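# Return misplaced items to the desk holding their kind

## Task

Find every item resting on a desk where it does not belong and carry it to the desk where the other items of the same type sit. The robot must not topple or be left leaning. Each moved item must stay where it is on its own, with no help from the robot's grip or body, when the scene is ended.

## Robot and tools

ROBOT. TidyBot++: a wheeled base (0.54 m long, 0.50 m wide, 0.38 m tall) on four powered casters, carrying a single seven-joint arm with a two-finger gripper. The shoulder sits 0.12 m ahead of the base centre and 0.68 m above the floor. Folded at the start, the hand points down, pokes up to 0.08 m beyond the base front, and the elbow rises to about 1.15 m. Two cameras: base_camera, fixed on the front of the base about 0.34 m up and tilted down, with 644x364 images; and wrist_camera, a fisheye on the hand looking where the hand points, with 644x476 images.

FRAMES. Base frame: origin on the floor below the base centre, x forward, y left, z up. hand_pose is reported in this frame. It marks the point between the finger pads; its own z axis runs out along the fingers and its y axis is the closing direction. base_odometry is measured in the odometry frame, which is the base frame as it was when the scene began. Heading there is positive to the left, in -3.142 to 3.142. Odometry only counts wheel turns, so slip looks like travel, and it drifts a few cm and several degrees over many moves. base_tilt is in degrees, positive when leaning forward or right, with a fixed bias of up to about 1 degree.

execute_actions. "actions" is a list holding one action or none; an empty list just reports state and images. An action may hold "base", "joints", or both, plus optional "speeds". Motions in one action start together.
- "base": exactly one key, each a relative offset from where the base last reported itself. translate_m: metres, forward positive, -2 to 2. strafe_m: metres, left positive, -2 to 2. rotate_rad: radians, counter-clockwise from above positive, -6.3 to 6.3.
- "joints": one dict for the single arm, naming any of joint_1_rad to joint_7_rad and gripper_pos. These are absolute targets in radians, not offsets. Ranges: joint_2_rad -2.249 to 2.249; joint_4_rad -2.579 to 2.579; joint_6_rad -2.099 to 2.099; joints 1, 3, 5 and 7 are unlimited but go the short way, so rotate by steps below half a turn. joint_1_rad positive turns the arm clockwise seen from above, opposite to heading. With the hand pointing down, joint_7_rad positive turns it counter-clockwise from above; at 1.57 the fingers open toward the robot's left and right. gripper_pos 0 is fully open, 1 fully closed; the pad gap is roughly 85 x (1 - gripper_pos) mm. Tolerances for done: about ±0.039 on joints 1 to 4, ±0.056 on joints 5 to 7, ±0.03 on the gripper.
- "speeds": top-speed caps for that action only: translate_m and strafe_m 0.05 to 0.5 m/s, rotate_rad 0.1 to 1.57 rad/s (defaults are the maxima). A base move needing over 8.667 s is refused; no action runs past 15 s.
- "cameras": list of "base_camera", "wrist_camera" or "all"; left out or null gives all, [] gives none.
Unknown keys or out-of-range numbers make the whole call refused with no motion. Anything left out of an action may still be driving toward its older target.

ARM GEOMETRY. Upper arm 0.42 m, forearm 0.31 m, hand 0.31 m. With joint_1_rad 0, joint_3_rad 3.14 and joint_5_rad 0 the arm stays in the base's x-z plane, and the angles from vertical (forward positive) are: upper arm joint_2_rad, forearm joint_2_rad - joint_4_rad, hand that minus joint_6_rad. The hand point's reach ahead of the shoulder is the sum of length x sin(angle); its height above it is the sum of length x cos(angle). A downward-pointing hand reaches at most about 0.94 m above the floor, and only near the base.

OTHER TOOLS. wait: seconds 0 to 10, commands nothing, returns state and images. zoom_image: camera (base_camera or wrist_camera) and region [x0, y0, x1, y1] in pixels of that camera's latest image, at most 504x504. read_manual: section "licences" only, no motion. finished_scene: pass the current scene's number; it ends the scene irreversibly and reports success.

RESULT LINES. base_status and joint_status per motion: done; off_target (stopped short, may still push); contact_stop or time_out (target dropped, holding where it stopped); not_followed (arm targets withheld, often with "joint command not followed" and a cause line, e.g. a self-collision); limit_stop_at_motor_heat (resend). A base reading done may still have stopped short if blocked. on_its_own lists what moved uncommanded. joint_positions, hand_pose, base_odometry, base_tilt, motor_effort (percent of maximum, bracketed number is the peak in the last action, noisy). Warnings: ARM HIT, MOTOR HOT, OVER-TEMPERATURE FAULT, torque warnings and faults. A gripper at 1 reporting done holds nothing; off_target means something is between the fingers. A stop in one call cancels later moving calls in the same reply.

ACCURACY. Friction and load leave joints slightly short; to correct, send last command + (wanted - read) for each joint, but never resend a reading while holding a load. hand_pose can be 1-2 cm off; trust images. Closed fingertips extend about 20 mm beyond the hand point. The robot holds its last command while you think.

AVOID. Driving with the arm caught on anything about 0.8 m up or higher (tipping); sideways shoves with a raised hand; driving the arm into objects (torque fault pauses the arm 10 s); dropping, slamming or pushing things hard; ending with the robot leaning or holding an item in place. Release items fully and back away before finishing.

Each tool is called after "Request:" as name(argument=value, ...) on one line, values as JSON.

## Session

Request:
execute_actions(actions=[])

Scene clock: 0.00 s.
base_odometry: x=+0.000 y=+0.000 heading=+0.000 (m, m, rad; odometry frame)
base_tilt: forward=-0.5 right=-0.1 (deg)
base_status: not commanded
joint_positions: joint_1_rad=-0.023 joint_2_rad=-0.338 joint_3_rad=+3.158 joint_4_rad=-2.493 joint_5_rad=-0.041 joint_6_rad=-0.876 joint_7_rad=+1.542 gripper_pos=+0.000
joint_status: not commanded
motor_effort: joint_1_rad=+0 joint_2_rad=-2 joint_3_rad=+0 joint_4_rad=+18 joint_5_rad=-1 joint_6_rad=+1 joint_7_rad=+0 (%)
hand_pose: x=+0.2761 y=+0.0127 z=+0.5963 quat_wxyz=(-0.020, +0.998, -0.023, +0.055) (m; base frame)
pictures: base_camera, wrist_camera
camera_calibration (this result's frames):
wrist_camera: T_world_to_cam=[[-0.0635054, -0.996904, -0.046366, 0.0630163], [-0.994978, 0.0668476, -0.0744962, 0.367863], [0.077365, 0.0414023, -0.996143, 0.704769], [0, 0, 0, 1]] pos_world=[0.315494, 0.00905137, 0.732376]
Images, in order (width x height): base_camera 644x364, wrist_camera 644x476.

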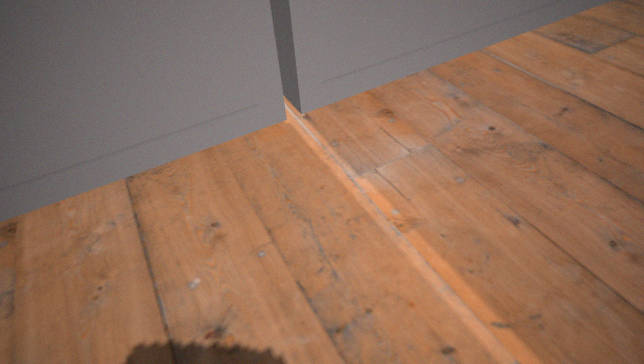

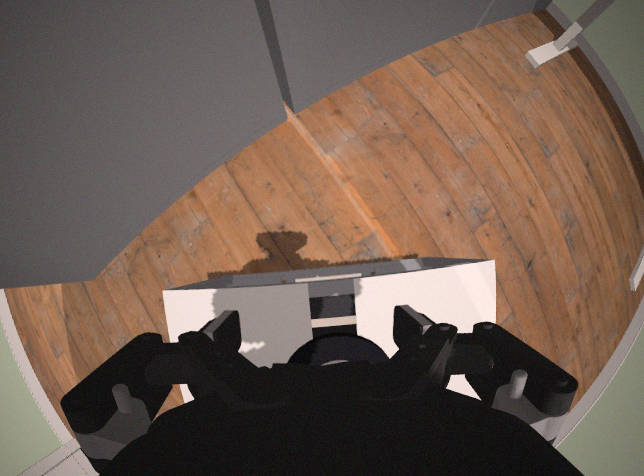

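Request:
execute_actions(actions=[{"joints": {"joint_1_rad": 1.0, "joint_2_rad": -0.2, "joint_4_rad": -1.0, "joint_6_rad": -1.2, "joint_7_rad": 1.57}}])

Scene clock: 3.90 s.
base_odometry: x=+0.000 y=+0.000 heading=+0.000 (m, m, rad; odometry frame)
base_tilt: forward=-0.5 right=+0.0 (deg)
base_status: not commanded
joint_positions: joint_1_rad=+0.980 joint_2_rad=-0.217 joint_3_rad=+3.158 joint_4_rad=-1.010 joint_5_rad=-0.041 joint_6_rad=-1.163 joint_7_rad=+1.542 gripper_pos=+0.000
joint_status: all done
motor_effort: joint_1_rad=+0(0) joint_2_rad=-8(10) joint_3_rad=+0(1) joint_4_rad=+18(21) joint_5_rad=-1(1) joint_6_rad=+8(8) joint_7_rad=+0(0) (%)
hand_pose: x=+0.3575 y=-0.3479 z=+1.1966 quat_wxyz=(+0.241, +0.724, -0.404, +0.504) (m; base frame)
pictures: base_camera, wrist_camera
camera_calibration (this result's frames):
wrist_camera: T_world_to_cam=[[-0.830363, -0.551685, -0.0783674, 0.203956], [-0.165393, 0.378317, -0.91078, 1.33016], [0.532112, -0.743317, -0.405386, 0.168915], [0, 0, 0, 1]] pos_world=[0.299475, -0.265144, 1.29594]
Images, in order (width x height): base_camera 644x364, wrist_camera 644x476.

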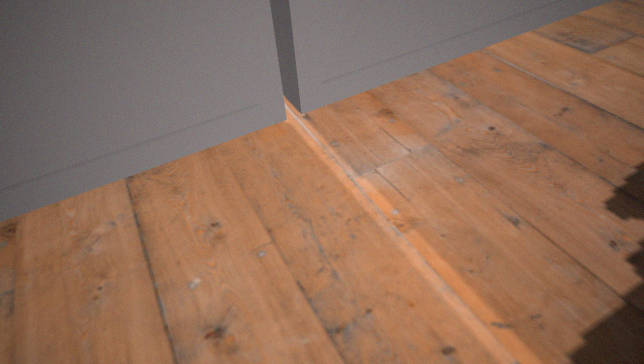

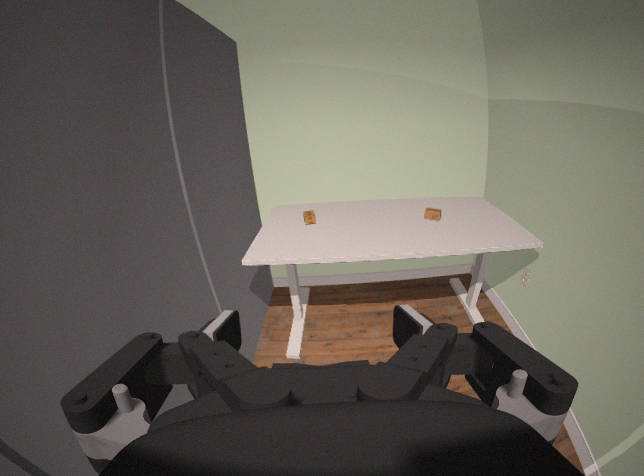

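Request:
zoom_image(camera="wrist_camera", region=[230, 170, 560, 290])

Region (230, 170, 560, 290) of wrist_camera's 644x476 image, scaled by 1.527; it fills the top 183 rows of this view, and the rest is white.

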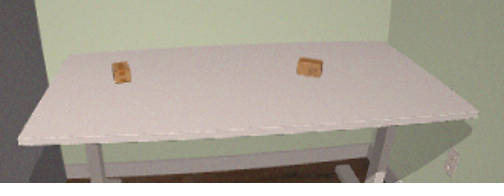

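Request:
execute_actions(actions=[{"joints": {"joint_1_rad": 3.0}}], cameras=["wrist_camera"])

Scene clock: 7.20 s.
base_odometry: x=+0.000 y=+0.000 heading=+0.000 (m, m, rad; odometry frame)
base_tilt: forward=-0.5 right=+0.0 (deg)
base_status: not commanded
joint_positions: joint_1_rad=+2.981 joint_2_rad=-0.210 joint_3_rad=+3.158 joint_4_rad=-1.010 joint_5_rad=-0.041 joint_6_rad=-1.163 joint_7_rad=+1.542 gripper_pos=+0.000
joint_status: all done
motor_effort: joint_1_rad=-1(1) joint_2_rad=-8(10) joint_3_rad=+0(1) joint_4_rad=+17(18) joint_5_rad=-1(2) joint_6_rad=+8(8) joint_7_rad=+0(0) (%)
hand_pose: x=-0.3005 y=-0.0723 z=+1.1934 quat_wxyz=(+0.551, +0.051, -0.830, +0.069) (m; base frame)
pictures: wrist_camera
camera_calibration (this result's frames):
wrist_camera: T_world_to_cam=[[-0.154381, 0.984901, -0.0783334, 0.123491], [0.419617, -0.00641783, -0.907679, 1.25842], [-0.894477, -0.172998, -0.41229, 0.343392], [0, 0, 0, 1]] pos_world=[-0.201835, -0.0541436, 1.29349]
Images, in order (width x height): wrist_camera 644x476.

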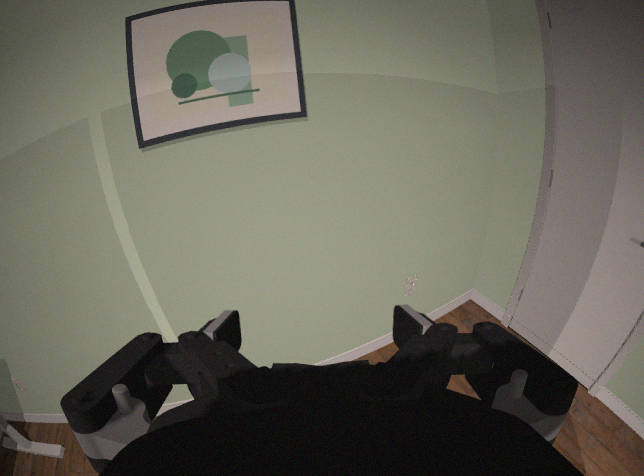

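Request:
execute_actions(actions=[{"joints": {"joint_1_rad": -1.7}}], cameras=["wrist_camera"])

Scene clock: 10.20 s.
base_odometry: x=+0.000 y=+0.000 heading=+0.000 (m, m, rad; odometry frame)
base_tilt: forward=-0.5 right=-0.1 (deg)
base_status: not commanded
joint_positions: joint_1_rad=+4.564 joint_2_rad=-0.210 joint_3_rad=+3.158 joint_4_rad=-1.010 joint_5_rad=-0.041 joint_6_rad=-1.163 joint_7_rad=+1.542 gripper_pos=+0.000
joint_status: all done
motor_effort: joint_1_rad=+1(1) joint_2_rad=-8(9) joint_3_rad=-2(1) joint_4_rad=+17(18) joint_5_rad=-1(2) joint_6_rad=+8(8) joint_7_rad=+0(0) (%)
hand_pose: x=+0.0519 y=+0.4204 z=+1.1934 quat_wxyz=(+0.437, -0.555, -0.619, -0.344) (m; base frame)
pictures: wrist_camera
camera_calibration (this result's frames):
wrist_camera: T_world_to_cam=[[0.986729, 0.142228, -0.0783333, -0.0123015], [-0.0115895, -0.419507, -0.907678, 1.30974], [-0.161959, 0.896541, -0.412291, 0.256224], [0, 0, 0, 1]] pos_world=[0.0688152, 0.321478, 1.29349]
Images, in order (width x height): wrist_camera 644x476.

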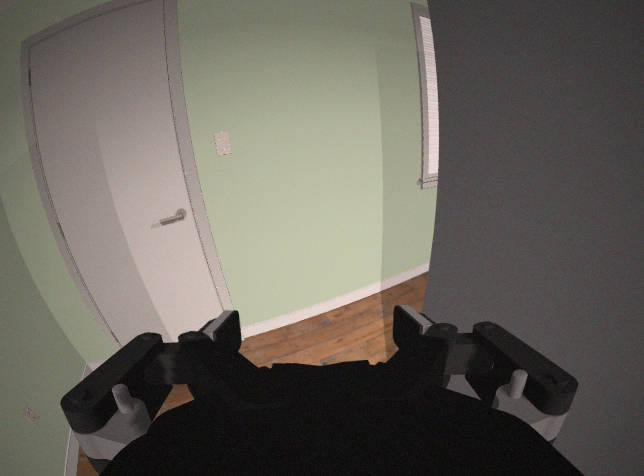

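Request:
execute_actions(actions=[{"base": {"rotate_rad": 0.566}, "joints": {"joint_1_rad": 0.0, "joint_6_rad": -1.6}}])

Scene clock: 14.63 s.
base_odometry: x=+0.000 y=+0.000 heading=+0.565 (m, m, rad; odometry frame)
base_tilt: forward=-0.5 right=-0.1 (deg)
base_status: done
joint_positions: joint_1_rad=+6.264 joint_2_rad=-0.205 joint_3_rad=+3.158 joint_4_rad=-1.010 joint_5_rad=-0.041 joint_6_rad=-1.564 joint_7_rad=+1.542 gripper_pos=+0.000
joint_status: all done
motor_effort: joint_1_rad=-1(1) joint_2_rad=-7(10) joint_3_rad=+0(1) joint_4_rad=+16(19) joint_5_rad=-1(2) joint_6_rad=+5(8) joint_7_rad=+0(0) (%)
hand_pose: x=+0.4772 y=+0.0137 z=+1.0890 quat_wxyz=(+0.026, -0.926, +0.005, -0.376) (m; base frame)
pictures: base_camera, wrist_camera
camera_calibration (this result's frames):
wrist_camera: T_world_to_cam=[[-0.00260729, -0.997684, -0.0679622, 0.0941674], [-0.739499, 0.0476728, -0.671467, 1.13301], [0.673152, 0.0485073, -0.737911, 0.614383], [0, 0, 0, 1]] pos_world=[0.424531, 0.0101336, 1.22054]
Images, in order (width x height): base_camera 644x364, wrist_camera 644x476.

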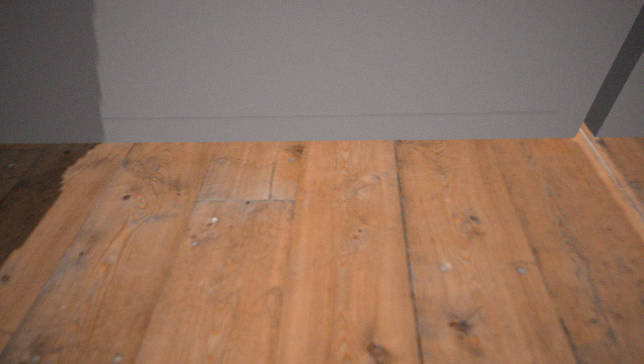

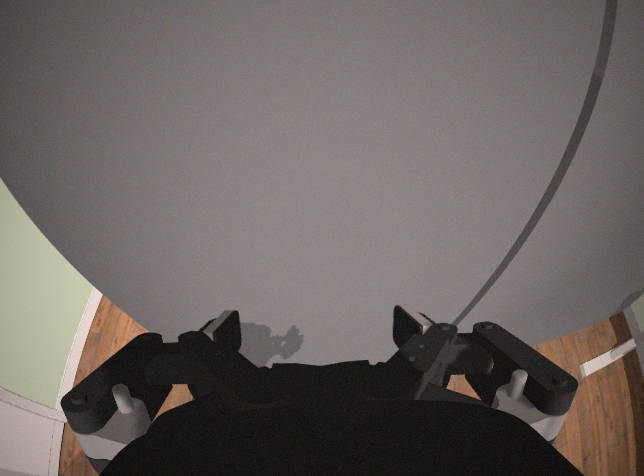

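Request:
execute_actions(actions=[{"base": {"strafe_m": 1.05}}])

Scene clock: 18.27 s.
base_odometry: x=-0.564 y=+0.886 heading=+0.566 (m, m, rad; odometry frame)
base_tilt: forward=-0.4 right=-0.1 (deg)
base_status: done
joint_positions: joint_1_rad=+6.266 joint_2_rad=-0.205 joint_3_rad=+3.158 joint_4_rad=-1.010 joint_5_rad=-0.041 joint_6_rad=-1.564 joint_7_rad=+1.542 gripper_pos=+0.000
joint_status: not commanded
motor_effort: joint_1_rad=+0(1) joint_2_rad=-7(8) joint_3_rad=+0(2) joint_4_rad=+17(17) joint_5_rad=-2(2) joint_6_rad=+6(6) joint_7_rad=+0(0) (%)
hand_pose: x=+0.4772 y=+0.0130 z=+1.0890 quat_wxyz=(+0.026, -0.926, +0.006, -0.376) (m; base frame)
pictures: base_camera, wrist_camera
camera_calibration (this result's frames):
wrist_camera: T_world_to_cam=[[-0.00453971, -0.997678, -0.0679602, 0.0943954], [-0.739435, 0.0491017, -0.671435, 1.13296], [0.673213, 0.047204, -0.737941, 0.614419], [0, 0, 0, 1]] pos_world=[0.424546, 0.0095427, 1.22053]
Images, in order (width x height): base_camera 644x364, wrist_camera 644x476.

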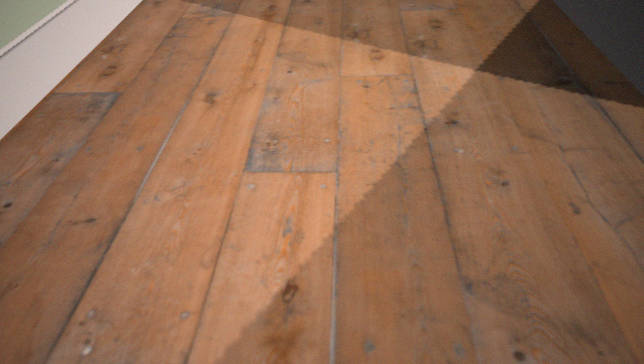

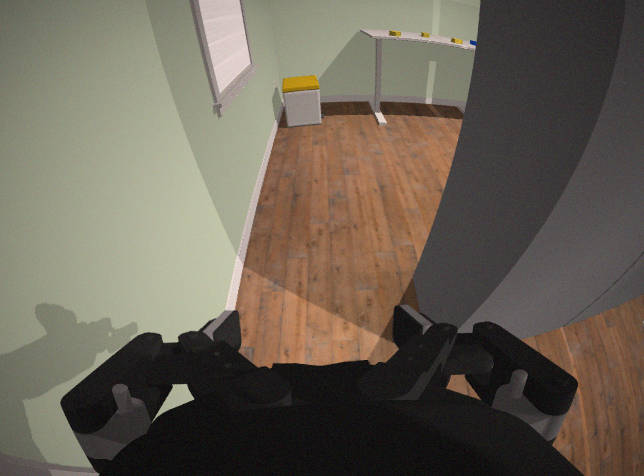

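Request:
execute_actions(actions=[{"base": {"translate_m": 1.6}, "joints": {"joint_1_rad": 0.6, "joint_6_rad": -1.3}}])

Scene clock: 23.33 s.
base_odometry: x=+0.786 y=+1.745 heading=+0.567 (m, m, rad; odometry frame)
base_tilt: forward=-0.5 right=+0.0 (deg)
base_status: done
joint_positions: joint_1_rad=+6.864 joint_2_rad=-0.200 joint_3_rad=+3.158 joint_4_rad=-1.009 joint_5_rad=-0.041 joint_6_rad=-1.334 joint_7_rad=+1.542 gripper_pos=+0.000
joint_status: all done
motor_effort: joint_1_rad=+0(1) joint_2_rad=-9(11) joint_3_rad=+0(1) joint_4_rad=+18(19) joint_5_rad=-1(2) joint_6_rad=+7(6) joint_7_rad=+0(0) (%)
hand_pose: x=+0.4612 y=-0.2181 z=+1.1427 quat_wxyz=(-0.114, -0.836, +0.266, -0.465) (m; base frame)
pictures: base_camera, wrist_camera
camera_calibration (this result's frames):
wrist_camera: T_world_to_cam=[[-0.558376, -0.826222, -0.0746532, 0.167862], [-0.437744, 0.369881, -0.819493, 1.26866], [0.704696, -0.424906, -0.568206, 0.36428], [0, 0, 0, 1]] pos_world=[0.392371, -0.175776, 1.25917]
Images, in order (width x height): base_camera 644x364, wrist_camera 644x476.

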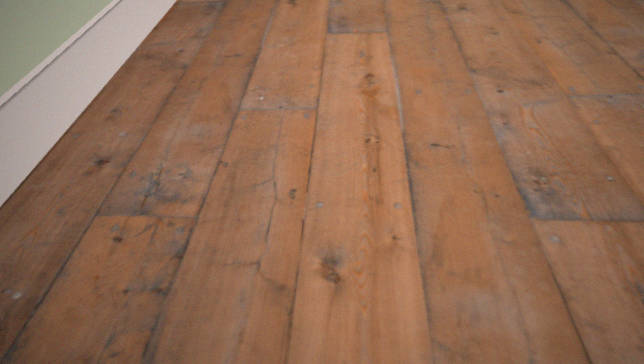

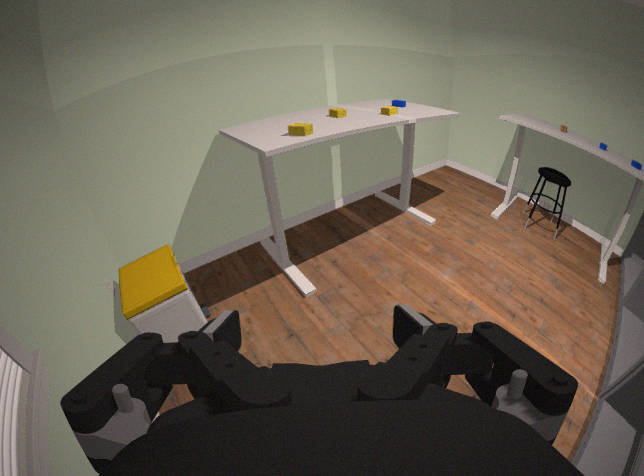

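Request:
zoom_image(camera="wrist_camera", region=[200, 80, 644, 300])

Request:
zoom_image(camera="wrist_camera", region=[480, 100, 644, 220])

Region (200, 80, 644, 300) of wrist_camera's 644x476 image, scaled by 1.135; it fills the top 250 rows of this view, and the rest is white.

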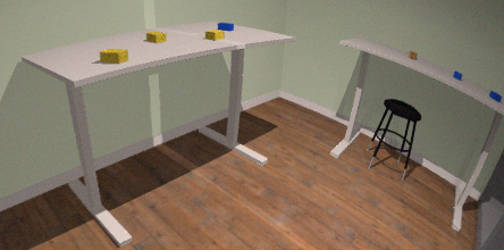

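Region (480, 100, 644, 220) of wrist_camera's 644x476 image, scaled by 3.073; it fills the top 369 rows of this view, and the rest is white.

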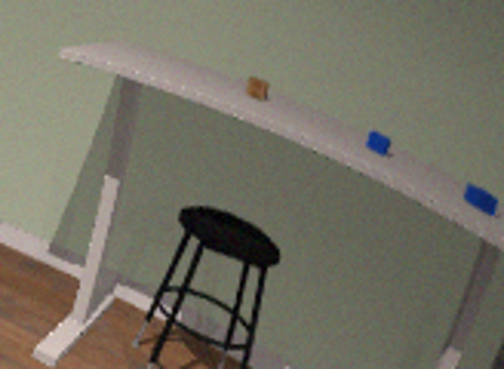

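Request:
execute_actions(actions=[{"base": {"translate_m": 0.45}, "joints": {"joint_1_rad": 0.2}}], cameras=[])

Request:
execute_actions(actions=[{"base": {"strafe_m": -1.95}, "joints": {"joint_1_rad": 0.0, "joint_2_rad": 0.0, "joint_4_rad": -0.7, "joint_6_rad": -1.5}}])

Scene clock: 29.27 s.
base_odometry: x=+1.166 y=+1.987 heading=+0.567 (m, m, rad; odometry frame)
base_tilt: forward=-0.5 right=-0.1 (deg)
base_status: done
joint_positions: joint_1_rad=+6.500 joint_2_rad=-0.193 joint_3_rad=+3.158 joint_4_rad=-1.009 joint_5_rad=-0.041 joint_6_rad=-1.332 joint_7_rad=+1.542 gripper_pos=+0.000
joint_status: all done
motor_effort: joint_1_rad=+0(1) joint_2_rad=-8(12) joint_3_rad=+0(2) joint_4_rad=+17(19) joint_5_rad=-1(2) joint_6_rad=+7(7) joint_7_rad=+0(0) (%)
hand_pose: x=+0.5197 y=-0.0827 z=+1.1407 quat_wxyz=(-0.028, -0.872, +0.110, -0.476) (m; base frame)
pictures: none
No camera images: the call's "cameras" was empty. Leave "cameras" out to get every camera's image.

Scene clock: 34.53 s.
base_odometry: x=+2.214 y=+0.342 heading=+0.567 (m, m, rad; odometry frame)
base_tilt: forward=-0.5 right=+0.0 (deg)
base_status: done
joint_positions: joint_1_rad=+6.299 joint_2_rad=-0.004 joint_3_rad=+3.158 joint_4_rad=-0.714 joint_5_rad=-0.041 joint_6_rad=-1.464 joint_7_rad=+1.542 gripper_pos=+0.000
joint_status: all done
motor_effort: joint_1_rad=+0(2) joint_2_rad=-14(16) joint_3_rad=+0(2) joint_4_rad=+17(18) joint_5_rad=-1(2) joint_6_rad=+7(8) joint_7_rad=+0(0) (%)
hand_pose: x=+0.5789 y=-0.0009 z=+1.1641 quat_wxyz=(+0.018, -0.885, +0.020, -0.465) (m; base frame)
pictures: base_camera, wrist_camera
camera_calibration (this result's frames):
wrist_camera: T_world_to_cam=[[-0.0275768, -0.99732, -0.0677611, 0.0992065], [-0.594162, 0.0708663, -0.801218, 1.32632], [0.803873, 0.018166, -0.594524, 0.359381], [0, 0, 0, 1]] pos_world=[0.501885, -0.00157891, 1.28305]
Images, in order (width x height): base_camera 644x364, wrist_camera 644x476.

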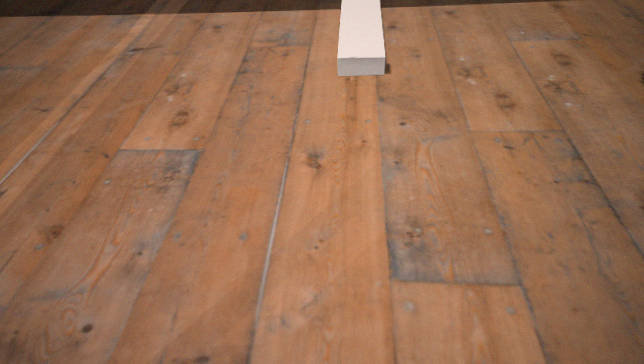

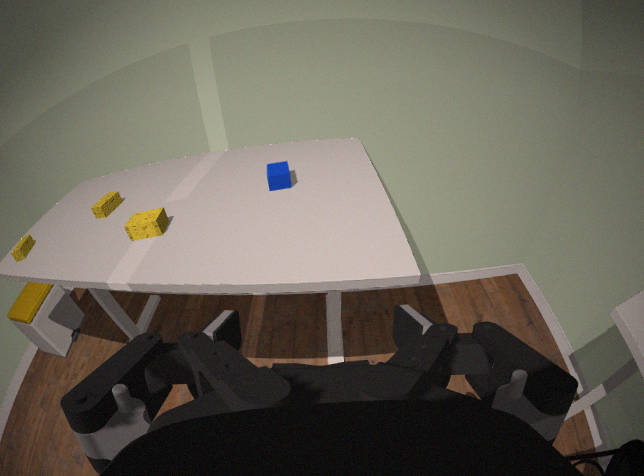

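Request:
zoom_image(camera="wrist_camera", region=[220, 120, 460, 310])

Region (220, 120, 460, 310) of wrist_camera's 644x476 image, scaled by 2.100; it fills the top 399 rows of this view, and the rest is white.

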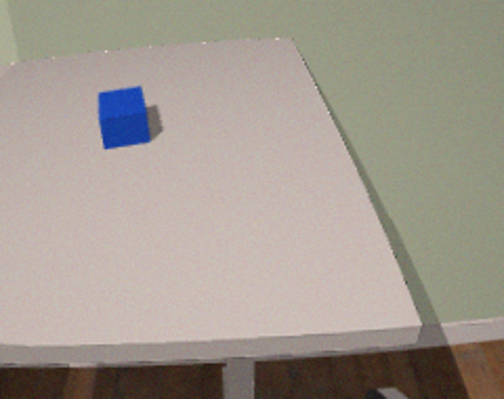

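Request:
execute_actions(actions=[{"base": {"translate_m": 0.48}, "joints": {"joint_1_rad": -0.17, "joint_2_rad": 0.19, "joint_4_rad": -0.58, "joint_6_rad": -1.70}}])

Scene clock: 39.70 s.
base_odometry: x=+2.619 y=+0.600 heading=+0.567 (m, m, rad; odometry frame)
base_tilt: forward=-0.4 right=-0.1 (deg)
base_status: done
joint_positions: joint_1_rad=+6.129 joint_2_rad=+0.192 joint_3_rad=+3.158 joint_4_rad=-0.594 joint_5_rad=-0.041 joint_6_rad=-1.668 joint_7_rad=+1.542 gripper_pos=+0.000
joint_status: all done
motor_effort: joint_1_rad=+0(1) joint_2_rad=-21(26) joint_3_rad=+0(1) joint_4_rad=+17(18) joint_5_rad=-1(2) joint_6_rad=+5(8) joint_7_rad=+0(0) (%)
hand_pose: x=+0.6123 y=+0.0840 z=+1.0766 quat_wxyz=(+0.045, -0.939, -0.061, -0.334) (m; base frame)
pictures: base_camera, wrist_camera
camera_calibration (this result's frames):
wrist_camera: T_world_to_cam=[[0.129834, -0.989838, -0.0579954, 0.0713324], [-0.792002, -0.0683385, -0.606682, 1.19345], [0.596554, 0.1247, -0.792826, 0.610445], [0, 0, 0, 1]] pos_world=[0.571792, 0.0760436, 1.21216]
Images, in order (width x height): base_camera 644x364, wrist_camera 644x476.

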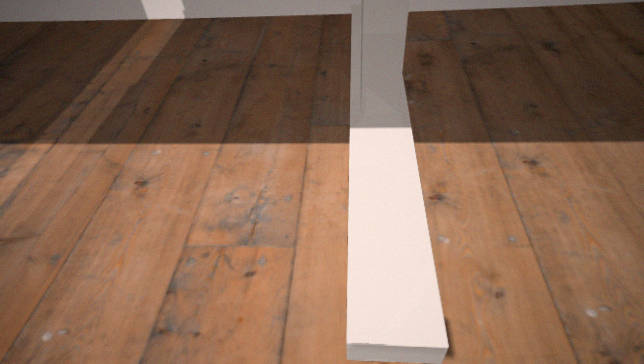

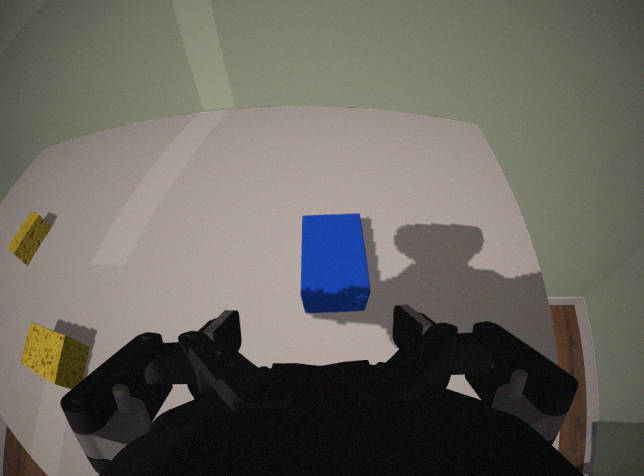

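Request:
zoom_image(camera="wrist_camera", region=[220, 190, 440, 350])

Region (220, 190, 440, 350) of wrist_camera's 644x476 image, scaled by 2.291; it fills the top 367 rows of this view, and the rest is white.

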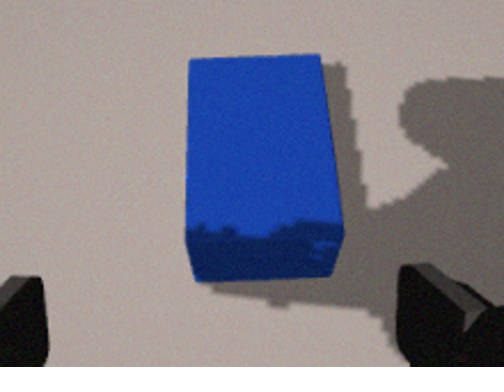

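Request:
execute_actions(actions=[{"joints": {"joint_1_rad": -0.112, "joint_2_rad": 0.24, "joint_4_rad": -0.64, "joint_6_rad": -1.58}}])

Scene clock: 43.57 s.
base_odometry: x=+2.619 y=+0.600 heading=+0.567 (m, m, rad; odometry frame)
base_tilt: forward=-0.4 right=+0.0 (deg)
base_status: not commanded
joint_positions: joint_1_rad=+6.160 joint_2_rad=+0.238 joint_3_rad=+3.158 joint_4_rad=-0.631 joint_5_rad=-0.041 joint_6_rad=-1.612 joint_7_rad=+1.542 gripper_pos=+0.000
joint_status: all done
motor_effort: joint_1_rad=+0(1) joint_2_rad=-24(25) joint_3_rad=+0(1) joint_4_rad=+17(18) joint_5_rad=-1(2) joint_6_rad=+5(6) joint_7_rad=+0(0) (%)
hand_pose: x=+0.6445 y=+0.0720 z=+1.0484 quat_wxyz=(+0.039, -0.945, -0.045, -0.323) (m; base frame)
pictures: base_camera, wrist_camera
camera_calibration (this result's frames):
wrist_camera: T_world_to_cam=[[0.0956208, -0.993693, -0.0585728, 0.0765825], [-0.809217, -0.0433328, -0.58591, 1.18853], [0.579677, 0.103423, -0.808257, 0.599023], [0, 0, 0, 1]] pos_world=[0.607219, 0.0656491, 1.18502]
Images, in order (width x height): base_camera 644x364, wrist_camera 644x476.

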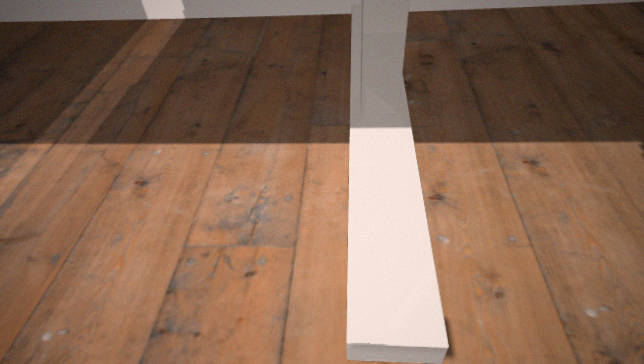

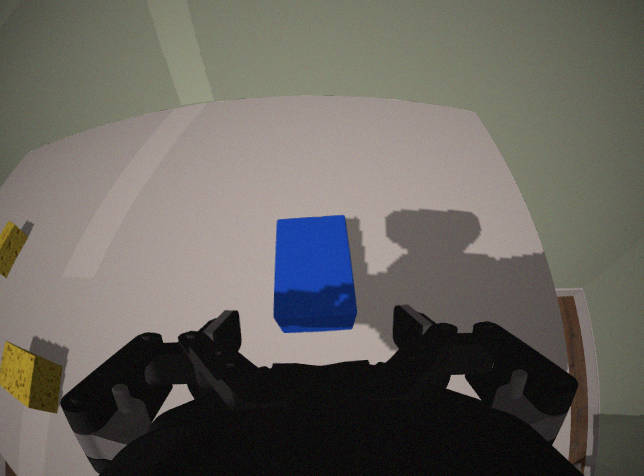

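Request:
execute_actions(actions=[{"joints": {"joint_2_rad": 0.302, "joint_4_rad": -0.681, "joint_6_rad": -1.497}}])

Scene clock: 44.73 s.
base_odometry: x=+2.619 y=+0.600 heading=+0.567 (m, m, rad; odometry frame)
base_tilt: forward=-0.5 right=-0.1 (deg)
base_status: not commanded
joint_positions: joint_1_rad=+6.160 joint_2_rad=+0.303 joint_3_rad=+3.158 joint_4_rad=-0.672 joint_5_rad=-0.041 joint_6_rad=-1.528 joint_7_rad=+1.542 gripper_pos=+0.000
joint_status: all done
motor_effort: joint_1_rad=+0(0) joint_2_rad=-28(29) joint_3_rad=+0(1) joint_4_rad=+19(19) joint_5_rad=-1(1) joint_6_rad=+5(5) joint_7_rad=+0(0) (%)
hand_pose: x=+0.6852 y=+0.0768 z=+1.0102 quat_wxyz=(+0.039, -0.948, -0.044, -0.312) (m; base frame)
pictures: base_camera, wrist_camera
camera_calibration (this result's frames):
wrist_camera: T_world_to_cam=[[0.0917844, -0.994012, -0.0592861, 0.0785331], [-0.822488, -0.0421154, -0.567221, 1.18942], [0.561328, 0.100824, -0.821429, 0.570163], [0, 0, 0, 1]] pos_world=[0.651027, 0.0706695, 1.14767]
Images, in order (width x height): base_camera 644x364, wrist_camera 644x476.

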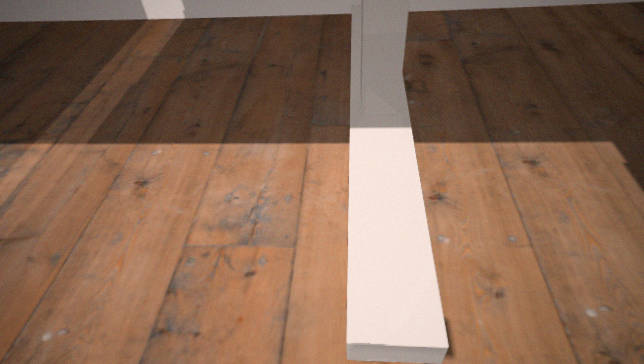

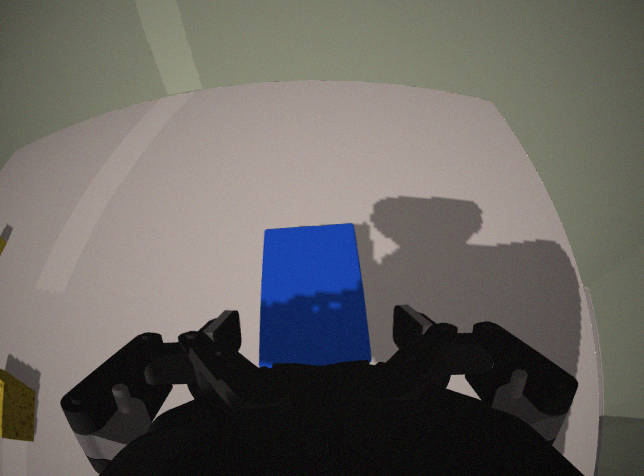

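Request:
execute_actions(actions=[{"joints": {"gripper_pos": 1.0}}])

Scene clock: 45.90 s.
base_odometry: x=+2.619 y=+0.600 heading=+0.567 (m, m, rad; odometry frame)
base_tilt: forward=-0.5 right=-0.1 (deg)
base_status: not commanded
joint_positions: joint_1_rad=+6.160 joint_2_rad=+0.299 joint_3_rad=+3.158 joint_4_rad=-0.673 joint_5_rad=-0.041 joint_6_rad=-1.528 joint_7_rad=+1.542 gripper_pos=+0.408
joint_status: gripper_pos off_target (ended at +0.408, target +1.000)
motor_effort: joint_1_rad=-1(0) joint_2_rad=-25(27) joint_3_rad=-1(1) joint_4_rad=+17(18) joint_5_rad=-1(2) joint_6_rad=+4(5) joint_7_rad=+0(0) (%)
hand_pose: x=+0.6839 y=+0.0766 z=+1.0118 quat_wxyz=(+0.039, -0.948, -0.044, -0.313) (m; base frame)
pictures: base_camera, wrist_camera
camera_calibration (this result's frames):
wrist_camera: T_world_to_cam=[[0.091917, -0.993994, -0.0593834, 0.078587], [-0.821129, -0.0419265, -0.5692, 1.19026], [0.563292, 0.101081, -0.820052, 0.569413], [0, 0, 0, 1]] pos_world=[0.649385, 0.0704617, 1.14911]
Images, in order (width x height): base_camera 644x364, wrist_camera 644x476.

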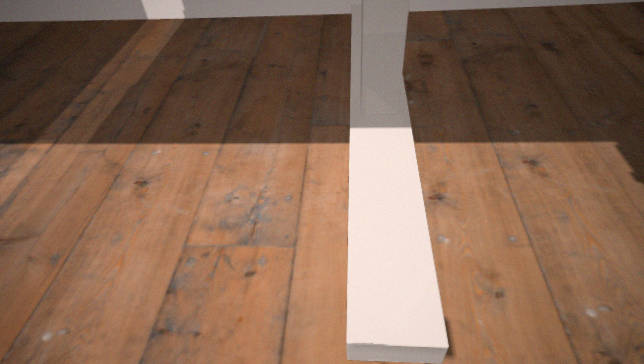

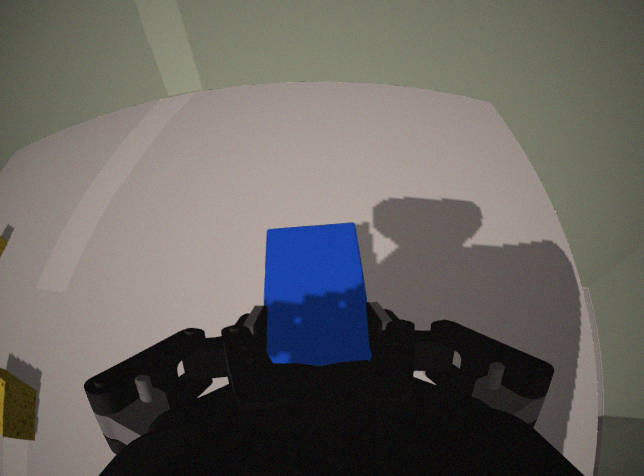

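Request:
execute_actions(actions=[{"base": {"translate_m": -0.45}, "joints": {"joint_2_rad": 0.12}}])

Scene clock: 50.10 s.
base_odometry: x=+2.239 y=+0.358 heading=+0.566 (m, m, rad; odometry frame)
base_tilt: forward=-0.5 right=+0.0 (deg)
base_status: done
joint_positions: joint_1_rad=+6.160 joint_2_rad=+0.115 joint_3_rad=+3.158 joint_4_rad=-0.679 joint_5_rad=-0.041 joint_6_rad=-1.525 joint_7_rad=+1.542 gripper_pos=+0.408
joint_status: all done
motor_effort: joint_1_rad=+0(3) joint_2_rad=-20(33) joint_3_rad=-1(2) joint_4_rad=+17(20) joint_5_rad=-1(1) joint_6_rad=+7(7) joint_7_rad=+0(0) (%)
hand_pose: x=+0.6154 y=+0.0680 z=+1.1083 quat_wxyz=(+0.045, -0.916, -0.043, -0.397) (m; base frame)
pictures: base_camera, wrist_camera
camera_calibration (this result's frames):
wrist_camera: T_world_to_cam=[[0.102615, -0.992654, -0.0640942, 0.0805707], [-0.706331, -0.0273441, -0.707353, 1.27004], [0.700404, 0.117857, -0.703949, 0.473833], [0, 0, 0, 1]] pos_world=[0.556926, 0.0588624, 1.23708]
Images, in order (width x height): base_camera 644x364, wrist_camera 644x476.

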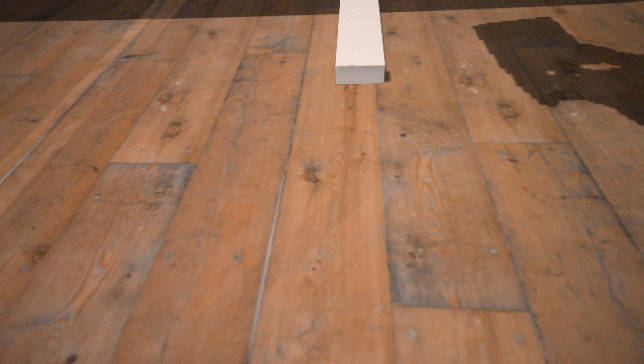

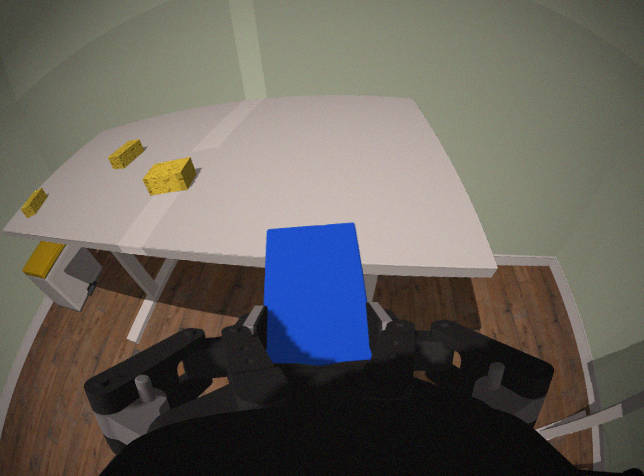

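Request:
execute_actions(actions=[{"base": {"rotate_rad": -1.62}, "joints": {"joint_1_rad": 0.02, "joint_2_rad": 0.0, "joint_4_rad": -0.76, "joint_6_rad": -1.78}}])

Scene clock: 52.67 s.
base_odometry: x=+2.239 y=+0.358 heading=-1.053 (m, m, rad; odometry frame)
base_tilt: forward=-0.4 right=-0.1 (deg)
base_status: done
joint_positions: joint_1_rad=+6.293 joint_2_rad=+0.014 joint_3_rad=+3.158 joint_4_rad=-0.753 joint_5_rad=-0.041 joint_6_rad=-1.753 joint_7_rad=+1.542 gripper_pos=+0.408
joint_status: all done
motor_effort: joint_1_rad=+0(2) joint_2_rad=-14(22) joint_3_rad=+0(3) joint_4_rad=+16(16) joint_5_rad=-1(2) joint_6_rad=+5(4) joint_7_rad=+0(0) (%)
hand_pose: x=+0.5244 y=+0.0032 z=+1.0759 quat_wxyz=(+0.018, -0.952, +0.017, -0.306) (m; base frame)
pictures: base_camera, wrist_camera
camera_calibration (this result's frames):
wrist_camera: T_world_to_cam=[[-0.0358283, -0.997683, -0.0578355, 0.0894101], [-0.830995, 0.0618895, -0.552827, 1.07999], [0.555125, 0.0282542, -0.831287, 0.73586], [0, 0, 0, 1]] pos_world=[0.492174, 0.00157185, 1.21393]
Images, in order (width x height): base_camera 644x364, wrist_camera 644x476.

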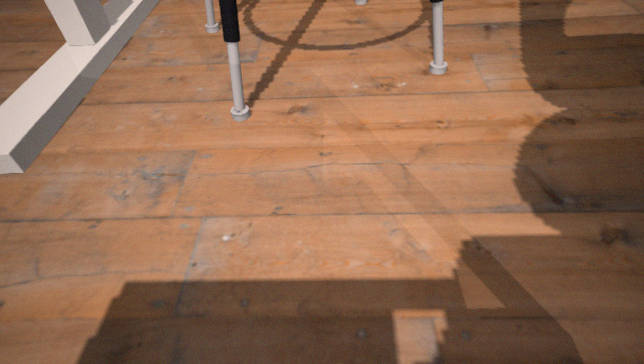

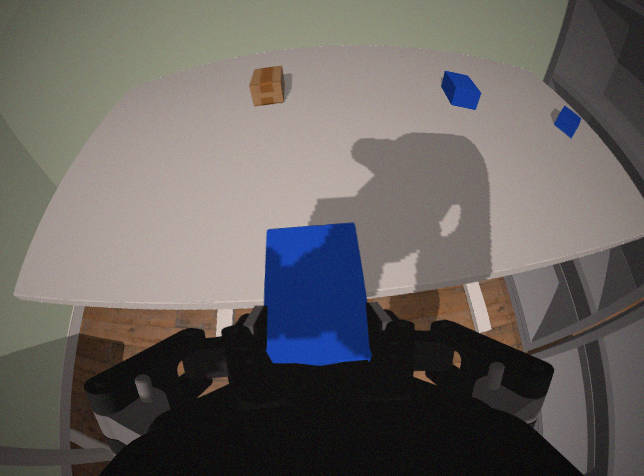

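Request:
zoom_image(camera="wrist_camera", region=[0, 200, 320, 360])

Request:
zoom_image(camera="wrist_camera", region=[330, 200, 644, 360])

Request:
zoom_image(camera="wrist_camera", region=[210, 30, 370, 130])

Region (0, 200, 320, 360) of wrist_camera's 644x476 image, scaled by 1.575.

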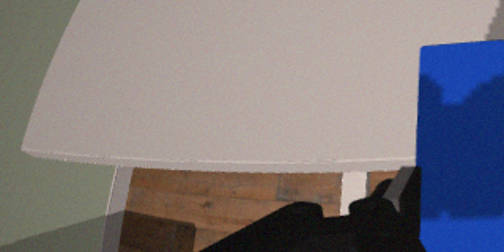

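Region (330, 200, 644, 360) of wrist_camera's 644x476 image, scaled by 1.605; it fills the top 257 rows of this view, and the rest is white.

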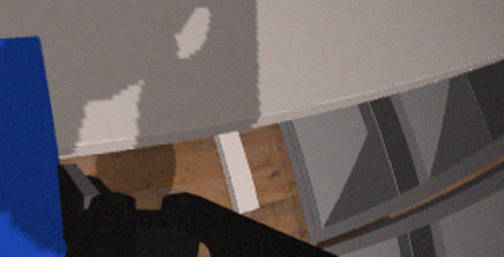

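Region (210, 30, 370, 130) of wrist_camera's 644x476 image, scaled by 3.150; it fills the top 315 rows of this view, and the rest is white.

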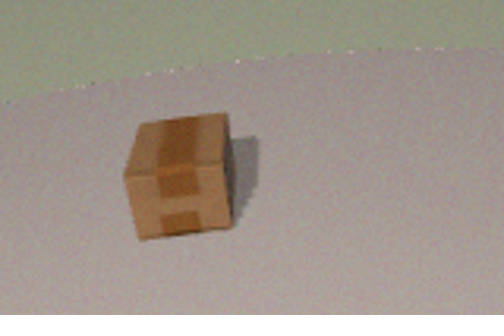

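Request:
execute_actions(actions=[])

Scene clock: 54.07 s.
base_odometry: x=+2.239 y=+0.358 heading=-1.053 (m, m, rad; odometry frame)
base_tilt: forward=-0.4 right=+0.0 (deg)
base_status: done
joint_positions: joint_1_rad=+6.293 joint_2_rad=+0.014 joint_3_rad=+3.158 joint_4_rad=-0.753 joint_5_rad=-0.041 joint_6_rad=-1.753 joint_7_rad=+1.542 gripper_pos=+0.408
joint_status: all done
motor_effort: joint_1_rad=+0(2) joint_2_rad=-14(22) joint_3_rad=-1(3) joint_4_rad=+16(16) joint_5_rad=-1(2) joint_6_rad=+5(4) joint_7_rad=+0(0) (%)
hand_pose: x=+0.5244 y=+0.0032 z=+1.0759 quat_wxyz=(+0.018, -0.952, +0.017, -0.306) (m; base frame)
pictures: base_camera, wrist_camera
camera_calibration (this result's frames):
wrist_camera: T_world_to_cam=[[-0.0358284, -0.997683, -0.0578354, 0.08941], [-0.830995, 0.0618896, -0.552827, 1.07999], [0.555125, 0.028254, -0.831287, 0.735861], [0, 0, 0, 1]] pos_world=[0.492174, 0.00157179, 1.21393]
Images, in order (width x height): base_camera 644x364, wrist_camera 644x476.

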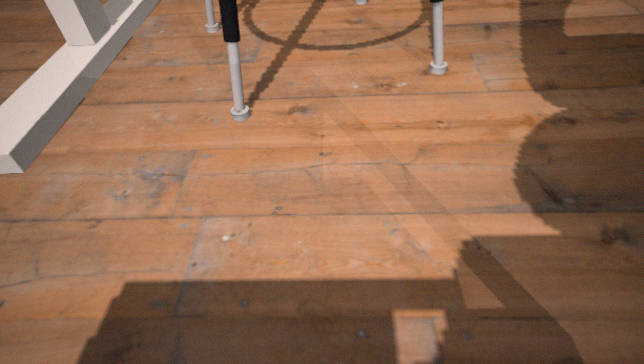

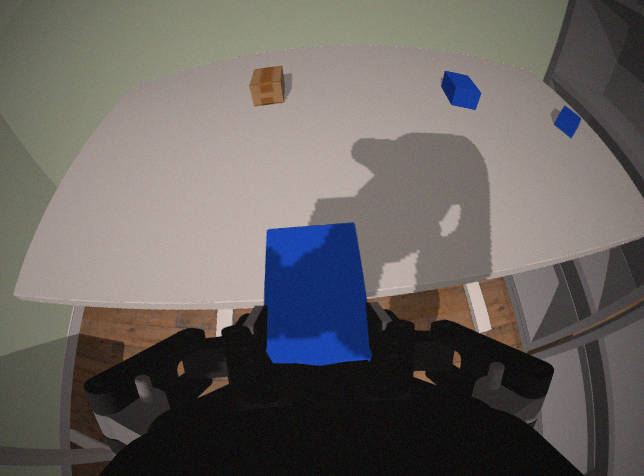

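Request:
execute_actions(actions=[{"base":{"translate_m":0.26},"joints":{"joint_1_rad":0.36}}])

Scene clock: 57.97 s.
base_odometry: x=+2.367 y=+0.132 heading=-1.054 (m, m, rad; odometry frame)
base_tilt: forward=-0.4 right=-0.1 (deg)
base_status: done
joint_positions: joint_1_rad=+6.624 joint_2_rad=+0.008 joint_3_rad=+3.158 joint_4_rad=-0.754 joint_5_rad=-0.041 joint_6_rad=-1.753 joint_7_rad=+1.542 gripper_pos=+0.408
joint_status: all done
motor_effort: joint_1_rad=-1(2) joint_2_rad=-14(18) joint_3_rad=+0(1) joint_4_rad=+17(17) joint_5_rad=-1(2) joint_6_rad=+5(6) joint_7_rad=+0(0) (%)
hand_pose: x=+0.5014 y=-0.1277 z=+1.0780 quat_wxyz=(-0.033, -0.935, +0.173, -0.307) (m; base frame)
pictures: base_camera, wrist_camera
camera_calibration (this result's frames):
wrist_camera: T_world_to_cam=[[-0.357215, -0.932221, -0.0579738, 0.127747], [-0.763309, 0.327134, -0.557084, 1.07468], [0.538291, -0.154747, -0.82843, 0.736031], [0, 0, 0, 1]] pos_world=[0.469745, -0.118576, 1.21584]
Images, in order (width x height): base_camera 644x364, wrist_camera 644x476.

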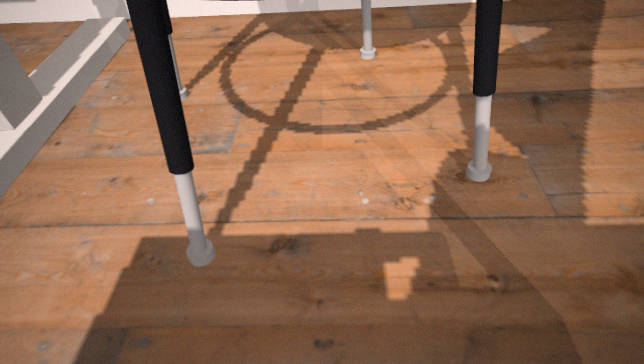

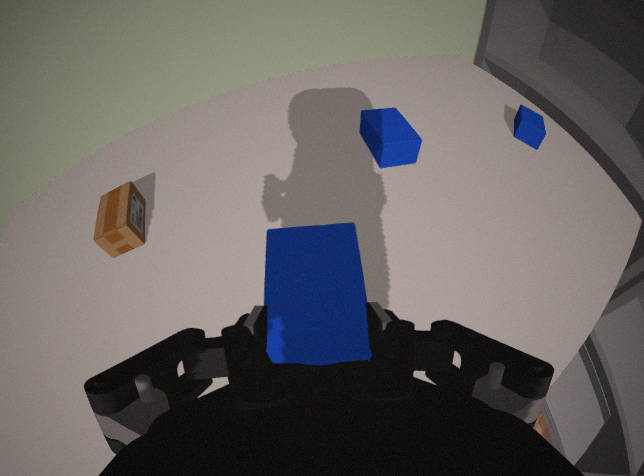

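Request:
execute_actions(actions=[{"joints":{"joint_2_rad":0.0,"joint_4_rad":-0.94,"joint_6_rad":-1.47}}], cameras=[])

Request:
execute_actions(actions=[{"joints":{"joint_2_rad":0.085,"joint_6_rad":-1.44}}])

Scene clock: 60.70 s.
base_odometry: x=+2.367 y=+0.132 heading=-1.054 (m, m, rad; odometry frame)
base_tilt: forward=-0.5 right=+0.0 (deg)
base_status: not commanded
joint_positions: joint_1_rad=+6.624 joint_2_rad=+0.007 joint_3_rad=+3.158 joint_4_rad=-0.931 joint_5_rad=-0.041 joint_6_rad=-1.503 joint_7_rad=+1.542 gripper_pos=+0.408
joint_status: all done
motor_effort: joint_1_rad=+0(1) joint_2_rad=-16(18) joint_3_rad=-1(0) joint_4_rad=+18(20) joint_5_rad=-1(2) joint_6_rad=+5(6) joint_7_rad=+0(0) (%)
hand_pose: x=+0.5524 y=-0.1465 z=+1.0507 quat_wxyz=(-0.037, -0.923, +0.174, -0.342) (m; base frame)
pictures: none
No camera images: the call's "cameras" was empty. Leave "cameras" out to get every camera's image.

Scene clock: 61.70 s.
base_odometry: x=+2.367 y=+0.132 heading=-1.054 (m, m, rad; odometry frame)
base_tilt: forward=-0.4 right=+0.0 (deg)
base_status: not commanded
joint_positions: joint_1_rad=+6.624 joint_2_rad=+0.087 joint_3_rad=+3.158 joint_4_rad=-0.934 joint_5_rad=-0.041 joint_6_rad=-1.476 joint_7_rad=+1.542 gripper_pos=+0.408
joint_status: all done
motor_effort: joint_1_rad=+0(0) joint_2_rad=-20(23) joint_3_rad=+0(0) joint_4_rad=+18(20) joint_5_rad=-1(1) joint_6_rad=+5(6) joint_7_rad=+0(0) (%)
hand_pose: x=+0.5848 y=-0.1582 z=+1.0167 quat_wxyz=(-0.033, -0.932, +0.177, -0.316) (m; base frame)
pictures: base_camera, wrist_camera
camera_calibration (this result's frames):
wrist_camera: T_world_to_cam=[[-0.364098, -0.929161, -0.0639718, 0.136223], [-0.749657, 0.333131, -0.571873, 1.12208], [0.552673, -0.160261, -0.817844, 0.615661], [0, 0, 0, 1]] pos_world=[0.550513, -0.14856, 1.15392]
Images, in order (width x height): base_camera 644x364, wrist_camera 644x476.

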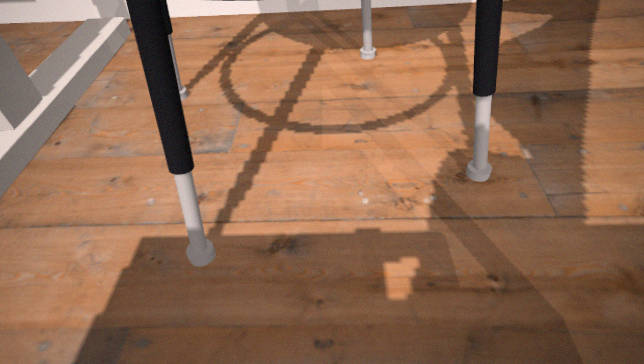

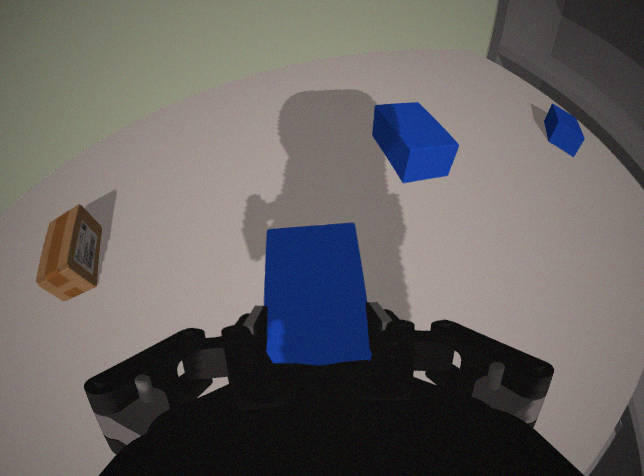

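Request:
execute_actions(actions=[{"joints":{"joint_2_rad":0.102}}], cameras=["wrist_camera"])

Scene clock: 62.43 s.
base_odometry: x=+2.367 y=+0.132 heading=-1.054 (m, m, rad; odometry frame)
base_tilt: forward=-0.4 right=-0.1 (deg)
base_status: not commanded
joint_positions: joint_1_rad=+6.624 joint_2_rad=+0.093 joint_3_rad=+3.158 joint_4_rad=-0.934 joint_5_rad=-0.041 joint_6_rad=-1.476 joint_7_rad=+1.542 gripper_pos=+0.408
joint_status: all done
motor_effort: joint_1_rad=+0(0) joint_2_rad=-20(21) joint_3_rad=+0(0) joint_4_rad=+19(19) joint_5_rad=-1(1) joint_6_rad=+5(5) joint_7_rad=+0(0) (%)
hand_pose: x=+0.5868 y=-0.1589 z=+1.0135 quat_wxyz=(-0.032, -0.933, +0.177, -0.313) (m; base frame)
pictures: wrist_camera
camera_calibration (this result's frames):
wrist_camera: T_world_to_cam=[[-0.364491, -0.929022, -0.0637551, 0.136122], [-0.753161, 0.334372, -0.566519, 1.11885], [0.547627, -0.158473, -0.821579, 0.618808], [0, 0, 0, 1]] pos_world=[0.55341, -0.149586, 1.15092]
Images, in order (width x height): wrist_camera 644x476.

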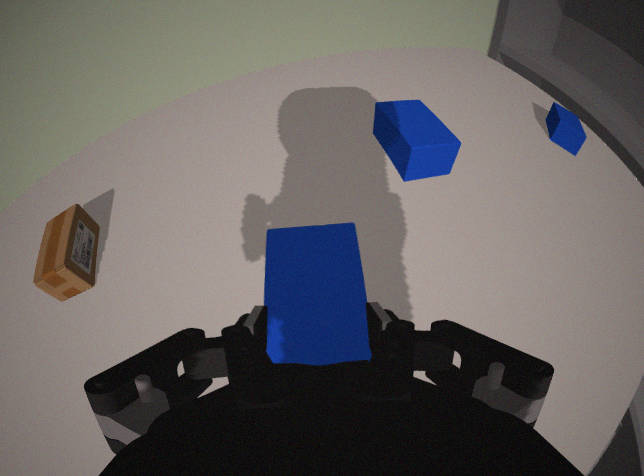

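Request:
execute_actions(actions=[{"joints":{"joint_2_rad":0.116}}], cameras=[])

Scene clock: 63.07 s.
base_odometry: x=+2.367 y=+0.132 heading=-1.054 (m, m, rad; odometry frame)
base_tilt: forward=-0.5 right=-0.1 (deg)
base_status: not commanded
joint_positions: joint_1_rad=+6.624 joint_2_rad=+0.099 joint_3_rad=+3.158 joint_4_rad=-0.934 joint_5_rad=-0.041 joint_6_rad=-1.475 joint_7_rad=+1.542 gripper_pos=+0.408
joint_status: all done
motor_effort: joint_1_rad=-1(0) joint_2_rad=-17(20) joint_3_rad=-1(0) joint_4_rad=+16(19) joint_5_rad=-1(1) joint_6_rad=+5(5) joint_7_rad=+0(0) (%)
hand_pose: x=+0.5886 y=-0.1595 z=+1.0111 quat_wxyz=(-0.032, -0.933, +0.177, -0.311) (m; base frame)
pictures: none
No camera images: the call's "cameras" was empty. Leave "cameras" out to get every camera's image.


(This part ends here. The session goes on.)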